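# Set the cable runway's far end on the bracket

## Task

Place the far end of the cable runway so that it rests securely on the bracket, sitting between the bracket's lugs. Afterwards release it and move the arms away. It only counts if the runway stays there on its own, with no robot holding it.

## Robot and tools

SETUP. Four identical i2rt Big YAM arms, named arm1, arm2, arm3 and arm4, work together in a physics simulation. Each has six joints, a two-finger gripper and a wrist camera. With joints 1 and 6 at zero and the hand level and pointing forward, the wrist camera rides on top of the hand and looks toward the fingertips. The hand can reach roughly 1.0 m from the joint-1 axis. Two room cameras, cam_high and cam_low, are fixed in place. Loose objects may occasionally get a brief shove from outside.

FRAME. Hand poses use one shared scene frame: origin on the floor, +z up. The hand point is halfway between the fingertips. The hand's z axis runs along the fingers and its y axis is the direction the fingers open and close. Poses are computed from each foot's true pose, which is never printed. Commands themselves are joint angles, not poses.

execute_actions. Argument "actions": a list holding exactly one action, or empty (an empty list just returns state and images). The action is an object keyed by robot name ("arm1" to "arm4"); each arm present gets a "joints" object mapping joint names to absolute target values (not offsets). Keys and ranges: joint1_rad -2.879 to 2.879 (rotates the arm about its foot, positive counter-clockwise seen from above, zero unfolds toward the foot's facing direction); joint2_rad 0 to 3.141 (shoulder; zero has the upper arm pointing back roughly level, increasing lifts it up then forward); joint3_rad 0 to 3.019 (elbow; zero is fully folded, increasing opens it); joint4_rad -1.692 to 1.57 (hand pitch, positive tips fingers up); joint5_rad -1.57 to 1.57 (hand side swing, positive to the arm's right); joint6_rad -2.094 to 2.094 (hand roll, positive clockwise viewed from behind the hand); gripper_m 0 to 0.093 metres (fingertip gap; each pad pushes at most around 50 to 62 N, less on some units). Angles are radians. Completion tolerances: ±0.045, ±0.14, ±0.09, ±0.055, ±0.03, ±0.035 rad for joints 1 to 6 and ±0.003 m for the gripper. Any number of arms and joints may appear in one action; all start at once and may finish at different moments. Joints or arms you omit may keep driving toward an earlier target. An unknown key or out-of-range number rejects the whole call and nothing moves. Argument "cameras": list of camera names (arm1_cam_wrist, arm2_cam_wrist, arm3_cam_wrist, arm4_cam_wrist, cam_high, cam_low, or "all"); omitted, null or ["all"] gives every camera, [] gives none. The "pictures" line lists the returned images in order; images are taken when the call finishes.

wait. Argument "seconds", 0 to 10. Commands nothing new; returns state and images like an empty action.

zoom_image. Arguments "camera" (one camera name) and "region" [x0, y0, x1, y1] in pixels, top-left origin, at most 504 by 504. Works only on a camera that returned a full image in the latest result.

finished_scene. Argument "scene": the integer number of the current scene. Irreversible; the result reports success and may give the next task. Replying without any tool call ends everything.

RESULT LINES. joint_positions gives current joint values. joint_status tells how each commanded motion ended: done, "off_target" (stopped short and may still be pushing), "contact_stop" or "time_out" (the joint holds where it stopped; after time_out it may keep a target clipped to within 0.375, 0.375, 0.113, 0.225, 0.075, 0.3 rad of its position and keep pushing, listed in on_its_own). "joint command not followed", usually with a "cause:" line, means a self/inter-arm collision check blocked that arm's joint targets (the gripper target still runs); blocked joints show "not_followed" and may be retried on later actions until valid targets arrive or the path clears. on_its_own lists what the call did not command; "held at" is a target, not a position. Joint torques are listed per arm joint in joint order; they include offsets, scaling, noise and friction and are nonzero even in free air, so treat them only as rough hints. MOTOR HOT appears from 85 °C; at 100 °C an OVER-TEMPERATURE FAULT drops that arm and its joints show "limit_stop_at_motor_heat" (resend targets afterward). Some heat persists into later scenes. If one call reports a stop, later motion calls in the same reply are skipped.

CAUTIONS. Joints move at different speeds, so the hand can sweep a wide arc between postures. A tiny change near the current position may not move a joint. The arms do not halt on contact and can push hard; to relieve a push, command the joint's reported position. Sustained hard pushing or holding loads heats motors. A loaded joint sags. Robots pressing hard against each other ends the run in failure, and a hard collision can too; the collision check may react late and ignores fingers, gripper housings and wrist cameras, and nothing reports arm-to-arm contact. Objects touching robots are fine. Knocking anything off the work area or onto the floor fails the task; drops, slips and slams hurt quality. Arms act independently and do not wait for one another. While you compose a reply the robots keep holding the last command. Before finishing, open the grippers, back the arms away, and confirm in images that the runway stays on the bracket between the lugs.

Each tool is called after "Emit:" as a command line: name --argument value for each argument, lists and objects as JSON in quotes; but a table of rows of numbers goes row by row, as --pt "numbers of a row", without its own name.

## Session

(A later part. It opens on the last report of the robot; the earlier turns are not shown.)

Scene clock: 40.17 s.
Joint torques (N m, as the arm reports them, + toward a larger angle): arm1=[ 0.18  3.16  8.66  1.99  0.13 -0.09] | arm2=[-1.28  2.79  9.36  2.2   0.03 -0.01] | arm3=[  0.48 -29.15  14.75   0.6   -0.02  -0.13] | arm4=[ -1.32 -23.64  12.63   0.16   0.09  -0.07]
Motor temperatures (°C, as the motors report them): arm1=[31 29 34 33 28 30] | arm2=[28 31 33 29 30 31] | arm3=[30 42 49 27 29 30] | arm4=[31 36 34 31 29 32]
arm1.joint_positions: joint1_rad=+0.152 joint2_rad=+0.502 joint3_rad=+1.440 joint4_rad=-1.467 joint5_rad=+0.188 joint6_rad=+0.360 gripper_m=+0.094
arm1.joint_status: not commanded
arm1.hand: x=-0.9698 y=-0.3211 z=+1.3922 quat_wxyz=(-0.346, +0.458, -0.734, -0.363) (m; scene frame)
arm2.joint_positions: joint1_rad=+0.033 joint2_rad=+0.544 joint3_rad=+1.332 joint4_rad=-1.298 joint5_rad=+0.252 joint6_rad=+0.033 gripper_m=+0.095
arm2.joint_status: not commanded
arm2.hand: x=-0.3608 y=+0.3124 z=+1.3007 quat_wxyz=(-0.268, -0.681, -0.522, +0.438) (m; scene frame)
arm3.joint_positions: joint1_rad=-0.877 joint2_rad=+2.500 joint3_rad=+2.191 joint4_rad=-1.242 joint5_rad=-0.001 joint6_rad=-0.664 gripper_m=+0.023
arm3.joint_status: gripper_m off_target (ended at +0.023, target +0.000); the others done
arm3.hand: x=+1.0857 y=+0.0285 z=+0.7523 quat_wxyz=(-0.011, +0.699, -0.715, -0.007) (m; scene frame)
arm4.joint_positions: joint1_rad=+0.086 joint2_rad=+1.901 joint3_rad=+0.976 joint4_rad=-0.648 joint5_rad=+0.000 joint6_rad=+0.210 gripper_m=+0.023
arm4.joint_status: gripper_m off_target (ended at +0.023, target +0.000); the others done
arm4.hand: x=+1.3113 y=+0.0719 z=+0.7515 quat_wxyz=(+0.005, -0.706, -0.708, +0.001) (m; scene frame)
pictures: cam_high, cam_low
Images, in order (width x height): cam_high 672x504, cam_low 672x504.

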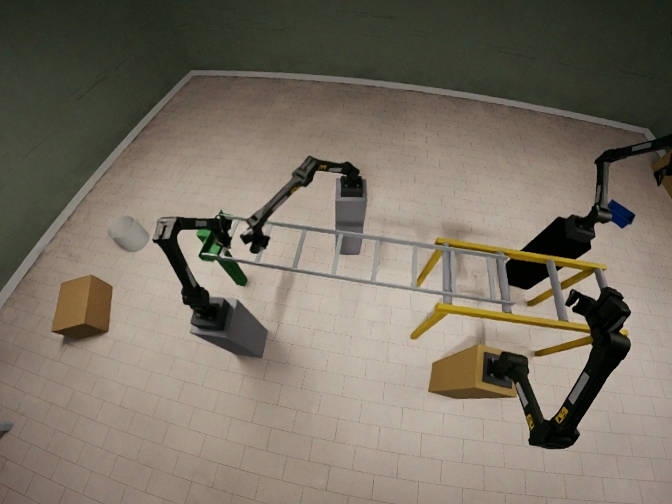

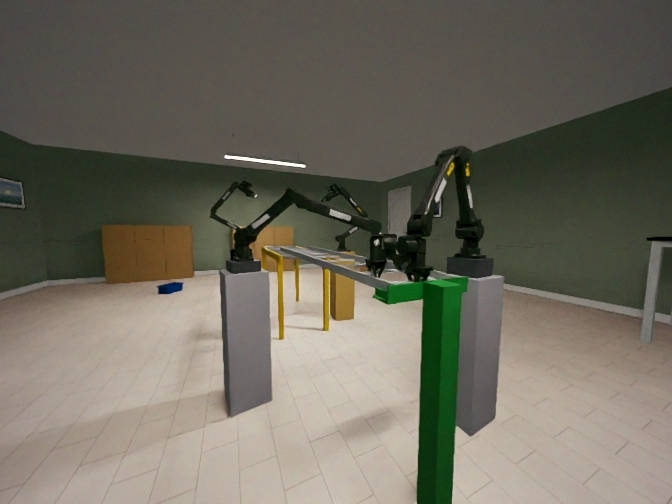

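Now lower it onto the shelf.

Emit:
execute_actions --actions '[{"arm4":{"joints":{"joint2_rad":1.91,"joint3_rad":1.02,"joint4_rad":-0.59,"gripper_m":0.0}},"arm3":{"joints":{"joint2_rad":2.52,"joint3_rad":2.22,"joint4_rad":-1.22,"gripper_m":0.0}}}]' --cameras '["cam_low"]'

Emit:
zoom_image --camera "cam_low" --region '[340, 230, 500, 320]'

Scene clock: 41.93 s.
Joint torques (N m, as the arm reports them, + toward a larger angle): arm1=[ 0.16  3.16  8.66  1.98  0.13 -0.09] | arm2=[-1.22  2.81  9.38  2.19  0.03  0.  ] | arm3=[  0.82 -27.76  11.64   1.23  -0.06  -0.12] | arm4=[ -1.4  -16.5   10.04   1.73   0.06  -0.06]
Motor temperatures (°C, as the motors report them): arm1=[31 29 34 33 28 30] | arm2=[28 31 33 29 30 31] | arm3=[30 42 49 27 29 30] | arm4=[31 36 35 31 29 32]
arm1.joint_positions: joint1_rad=+0.152 joint2_rad=+0.502 joint3_rad=+1.440 joint4_rad=-1.467 joint5_rad=+0.188 joint6_rad=+0.360 gripper_m=+0.094
arm1.joint_status: not commanded
arm1.hand: x=-0.9698 y=-0.3211 z=+1.3922 quat_wxyz=(-0.346, +0.458, -0.734, -0.363) (m; scene frame)
arm2.joint_positions: joint1_rad=+0.033 joint2_rad=+0.544 joint3_rad=+1.332 joint4_rad=-1.298 joint5_rad=+0.252 joint6_rad=+0.033 gripper_m=+0.095
arm2.joint_status: not commanded
arm2.hand: x=-0.3608 y=+0.3124 z=+1.3007 quat_wxyz=(-0.268, -0.681, -0.522, +0.438) (m; scene frame)
arm3.joint_positions: joint1_rad=-0.877 joint2_rad=+2.515 joint3_rad=+2.191 joint4_rad=-1.236 joint5_rad=-0.001 joint6_rad=-0.664 gripper_m=+0.023
arm3.joint_status: gripper_m off_target (ended at +0.023, target +0.000); the others done
arm3.hand: x=+1.0848 y=+0.0274 z=+0.7420 quat_wxyz=(-0.007, +0.699, -0.715, -0.006) (m; scene frame)
arm4.joint_positions: joint1_rad=+0.086 joint2_rad=+1.930 joint3_rad=+0.976 joint4_rad=-0.624 joint5_rad=+0.000 joint6_rad=+0.210 gripper_m=+0.023
arm4.joint_status: gripper_m off_target (ended at +0.023, target +0.000); the others done
arm4.hand: x=+1.3110 y=+0.0725 z=+0.7396 quat_wxyz=(+0.007, -0.706, -0.708, -0.001) (m; scene frame)
pictures: cam_low
Images, in order (width x height): cam_low 672x504.

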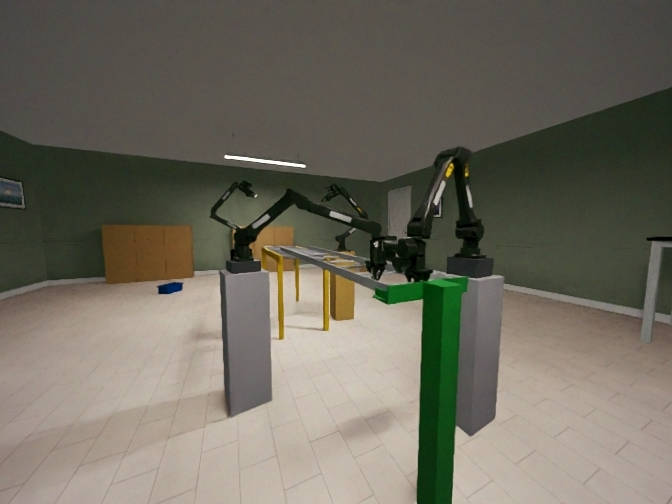

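Region (340, 230, 500, 320) of cam_low's 672x504 image, scaled by 3.150, with more detail than that image has; it fills the top 284 rows of this view, and the rest is white.

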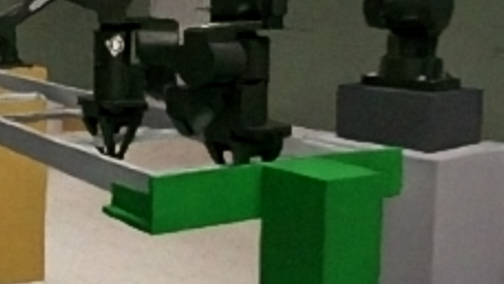

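Resting on the shelf, and the load is off the arms. Next I'll release and retreat.

Emit:
execute_actions --actions '[{"arm4":{"joints":{"joint2_rad":1.93,"joint3_rad":0.99,"joint4_rad":-0.624,"gripper_m":0.05}},"arm3":{"joints":{"joint2_rad":2.515,"joint3_rad":2.2,"joint4_rad":-1.236,"gripper_m":0.05}}}]' --cameras '[]'

Emit:
execute_actions --actions '[{"arm4":{"joints":{"joint2_rad":1.68,"joint3_rad":1.0,"joint4_rad":-0.89}},"arm3":{"joints":{"joint2_rad":2.37,"joint3_rad":2.22,"joint4_rad":-1.40}}}]' --cameras '[]'

Emit:
execute_actions --actions '[{"arm4":{"joints":{"joint1_rad":0.2,"joint2_rad":0.8,"joint3_rad":1.3,"joint4_rad":-1.6,"joint6_rad":0,"gripper_m":0.093}},"arm3":{"joints":{"joint1_rad":-0.5,"joint2_rad":1.0,"joint3_rad":1.45,"joint4_rad":-1.5,"joint6_rad":0,"gripper_m":0.093}}}]' --cameras '["arm3_cam_wrist","arm4_cam_wrist","cam_high"]'

Emit:
zoom_image --camera "arm3_cam_wrist" --region '[380, 30, 500, 180]'

Scene clock: 45.00 s.
Joint torques (N m, as the arm reports them, + toward a larger angle): arm1=[ 0.19  3.14  8.65  1.99  0.13 -0.09] | arm2=[-1.24  2.96  9.33  2.17  0.04 -0.01] | arm3=[  0.59 -27.31  10.02   0.49  -0.05  -0.13] | arm4=[ -1.23 -15.4    7.26   0.3    0.07  -0.07]
Motor temperatures (°C, as the motors report them): arm1=[31 29 34 33 28 30] | arm2=[28 31 33 29 30 31] | arm3=[30 42 48 27 29 30] | arm4=[31 36 34 31 29 32]
arm1.joint_positions: joint1_rad=+0.152 joint2_rad=+0.502 joint3_rad=+1.440 joint4_rad=-1.467 joint5_rad=+0.188 joint6_rad=+0.360 gripper_m=+0.094
arm1.joint_status: not commanded
arm1.hand: x=-0.9698 y=-0.3211 z=+1.3922 quat_wxyz=(-0.346, +0.458, -0.734, -0.363) (m; scene frame)
arm2.joint_positions: joint1_rad=+0.033 joint2_rad=+0.544 joint3_rad=+1.332 joint4_rad=-1.298 joint5_rad=+0.252 joint6_rad=+0.033 gripper_m=+0.095
arm2.joint_status: not commanded
arm2.hand: x=-0.3608 y=+0.3124 z=+1.3007 quat_wxyz=(-0.268, -0.681, -0.522, +0.438) (m; scene frame)
arm3.joint_positions: joint1_rad=-0.876 joint2_rad=+2.514 joint3_rad=+2.191 joint4_rad=-1.237 joint5_rad=-0.001 joint6_rad=-0.664 gripper_m=+0.050
arm3.joint_status: all done
arm3.hand: x=+1.0841 y=+0.0279 z=+0.7423 quat_wxyz=(-0.007, +0.699, -0.715, -0.006) (m; scene frame)
arm4.joint_positions: joint1_rad=+0.085 joint2_rad=+1.930 joint3_rad=+0.976 joint4_rad=-0.626 joint5_rad=+0.000 joint6_rad=+0.210 gripper_m=+0.050
arm4.joint_status: all done
arm4.hand: x=+1.3108 y=+0.0729 z=+0.7396 quat_wxyz=(+0.008, -0.706, -0.708, -0.001) (m; scene frame)
pictures: none
No camera images: the call's "cameras" was empty. Leave "cameras" out to get every camera's image.

Scene clock: 46.17 s.
Joint torques (N m, as the arm reports them, + toward a larger angle): arm1=[ 0.19  3.14  8.65  1.98  0.13 -0.09] | arm2=[-1.1   2.89  9.35  2.17  0.03 -0.01] | arm3=[  0.51 -23.86  11.96   0.16  -0.03  -0.17] | arm4=[ -1.34 -11.99  10.1   -0.11   0.05  -0.07]
Motor temperatures (°C, as the motors report them): arm1=[31 29 34 33 28 30] | arm2=[28 31 33 29 30 31] | arm3=[30 42 48 27 29 30] | arm4=[31 35 34 31 29 32]
arm1.joint_positions: joint1_rad=+0.152 joint2_rad=+0.502 joint3_rad=+1.440 joint4_rad=-1.467 joint5_rad=+0.188 joint6_rad=+0.360 gripper_m=+0.094
arm1.joint_status: not commanded
arm1.hand: x=-0.9698 y=-0.3211 z=+1.3922 quat_wxyz=(-0.346, +0.458, -0.734, -0.363) (m; scene frame)
arm2.joint_positions: joint1_rad=+0.033 joint2_rad=+0.544 joint3_rad=+1.332 joint4_rad=-1.298 joint5_rad=+0.252 joint6_rad=+0.033 gripper_m=+0.095
arm2.joint_status: not commanded
arm2.hand: x=-0.3608 y=+0.3124 z=+1.3007 quat_wxyz=(-0.268, -0.681, -0.522, +0.438) (m; scene frame)
arm3.joint_positions: joint1_rad=-0.876 joint2_rad=+2.331 joint3_rad=+2.191 joint4_rad=-1.390 joint5_rad=-0.001 joint6_rad=-0.664 gripper_m=+0.050
arm3.joint_status: all done
arm3.hand: x=+1.0766 y=+0.0167 z=+0.8704 quat_wxyz=(-0.022, +0.699, -0.715, -0.008) (m; scene frame)
arm4.joint_positions: joint1_rad=+0.085 joint2_rad=+1.666 joint3_rad=+0.976 joint4_rad=-0.880 joint5_rad=+0.000 joint6_rad=+0.210 gripper_m=+0.050
arm4.joint_status: all done
arm4.hand: x=+1.3080 y=+0.0890 z=+0.8480 quat_wxyz=(+0.003, -0.706, -0.708, +0.002) (m; scene frame)
pictures: none
No camera images: the call's "cameras" was empty. Leave "cameras" out to get every camera's image.

Scene clock: 48.03 s.
Joint torques (N m, as the arm reports them, + toward a larger angle): arm1=[ 0.16  3.16  8.66  1.99  0.13 -0.09] | arm2=[-1.2   2.81  9.39  2.2   0.02  0.  ] | arm3=[-0.46 -3.56  8.79  1.32 -0.02 -0.01] | arm4=[-0.5  -0.95 11.32  0.84  0.05 -0.06]
Motor temperatures (°C, as the motors report them): arm1=[31 29 34 33 28 30] | arm2=[28 31 33 29 30 31] | arm3=[30 42 47 27 29 30] | arm4=[31 35 35 31 29 32]
arm1.joint_positions: joint1_rad=+0.152 joint2_rad=+0.502 joint3_rad=+1.440 joint4_rad=-1.467 joint5_rad=+0.188 joint6_rad=+0.360 gripper_m=+0.094
arm1.joint_status: not commanded
arm1.hand: x=-0.9698 y=-0.3211 z=+1.3922 quat_wxyz=(-0.346, +0.458, -0.734, -0.363) (m; scene frame)
arm2.joint_positions: joint1_rad=+0.033 joint2_rad=+0.544 joint3_rad=+1.332 joint4_rad=-1.298 joint5_rad=+0.252 joint6_rad=+0.033 gripper_m=+0.095
arm2.joint_status: not commanded
arm2.hand: x=-0.3608 y=+0.3124 z=+1.3007 quat_wxyz=(-0.268, -0.681, -0.522, +0.438) (m; scene frame)
arm3.joint_positions: joint1_rad=-0.508 joint2_rad=+0.987 joint3_rad=+1.462 joint4_rad=-1.490 joint5_rad=+0.001 joint6_rad=-0.014 gripper_m=+0.093
arm3.joint_status: all done
arm3.hand: x=+0.7288 y=-0.2221 z=+1.2607 quat_wxyz=(-0.224, +0.568, -0.775, -0.164) (m; scene frame)
arm4.joint_positions: joint1_rad=+0.205 joint2_rad=+0.794 joint3_rad=+1.285 joint4_rad=-1.592 joint5_rad=+0.000 joint6_rad=+0.010 gripper_m=+0.093
arm4.joint_status: all done
arm4.hand: x=+1.3048 y=+0.2594 z=+1.2456 quat_wxyz=(-0.186, -0.569, -0.790, +0.135) (m; scene frame)
pictures: arm3_cam_wrist, arm4_cam_wrist, cam_high
Images, in order (width x height): arm3_cam_wrist 504x504, arm4_cam_wrist 504x504, cam_high 672x504.

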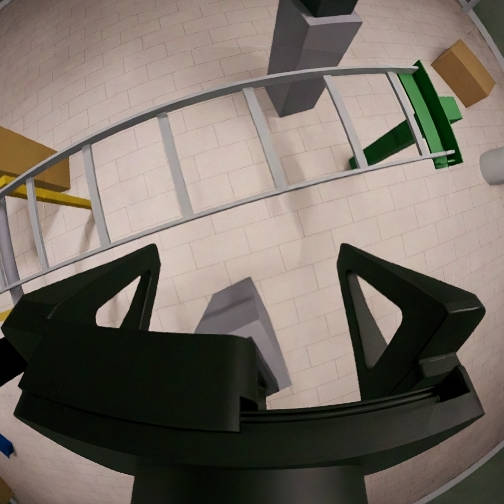

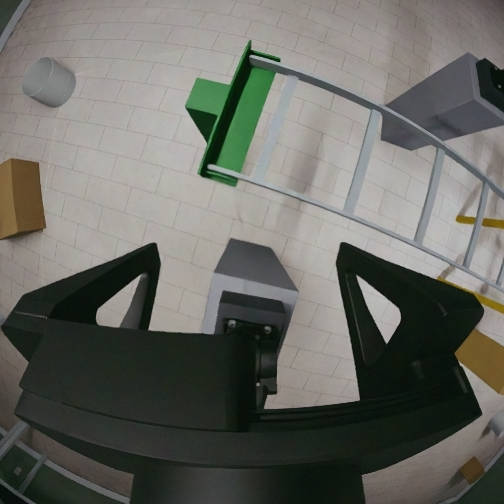

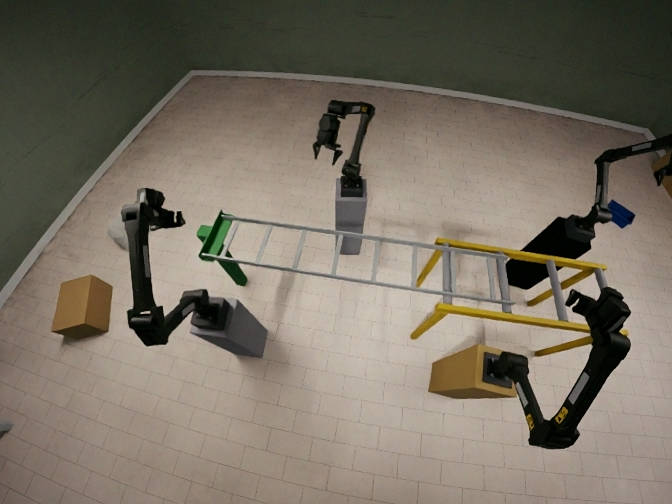

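Region (380, 30, 500, 180) of arm3_cam_wrist's 504x504 image, scaled by 3.360, with more detail than that image has; it fills the left 403 columns of this view, and the rest is white.

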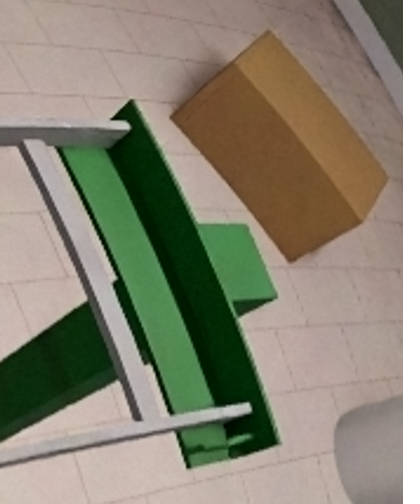

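Emit:
zoom_image --camera "arm4_cam_wrist" --region '[180, 140, 280, 200]'

Emit:
zoom_image --camera "cam_high" --region '[185, 200, 255, 275]'

Region (180, 140, 280, 200) of arm4_cam_wrist's 504x504 image, scaled by 5.040, with more detail than that image has; it fills the top 302 rows of this view, and the rest is white.

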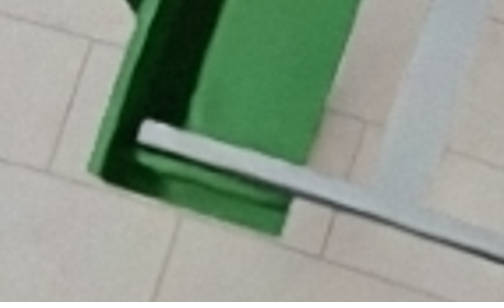

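Region (185, 200, 255, 275) of cam_high's 672x504 image, scaled by 6.720, with more detail than that image has; it fills the left 470 columns of this view, and the rest is white.

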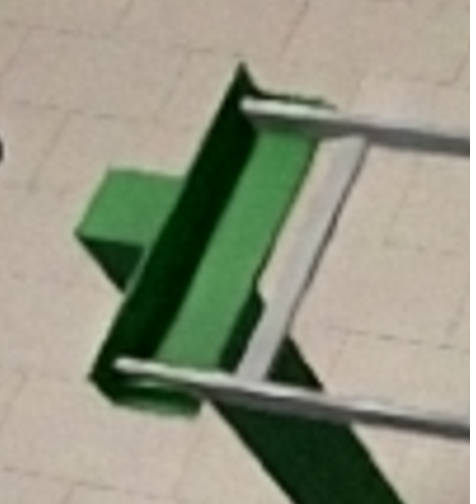

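The top of that lug shows outside the rail, so the rail is sitting inside it.

Emit:
finished_scene --scene 2

The scene is finished: the task was done.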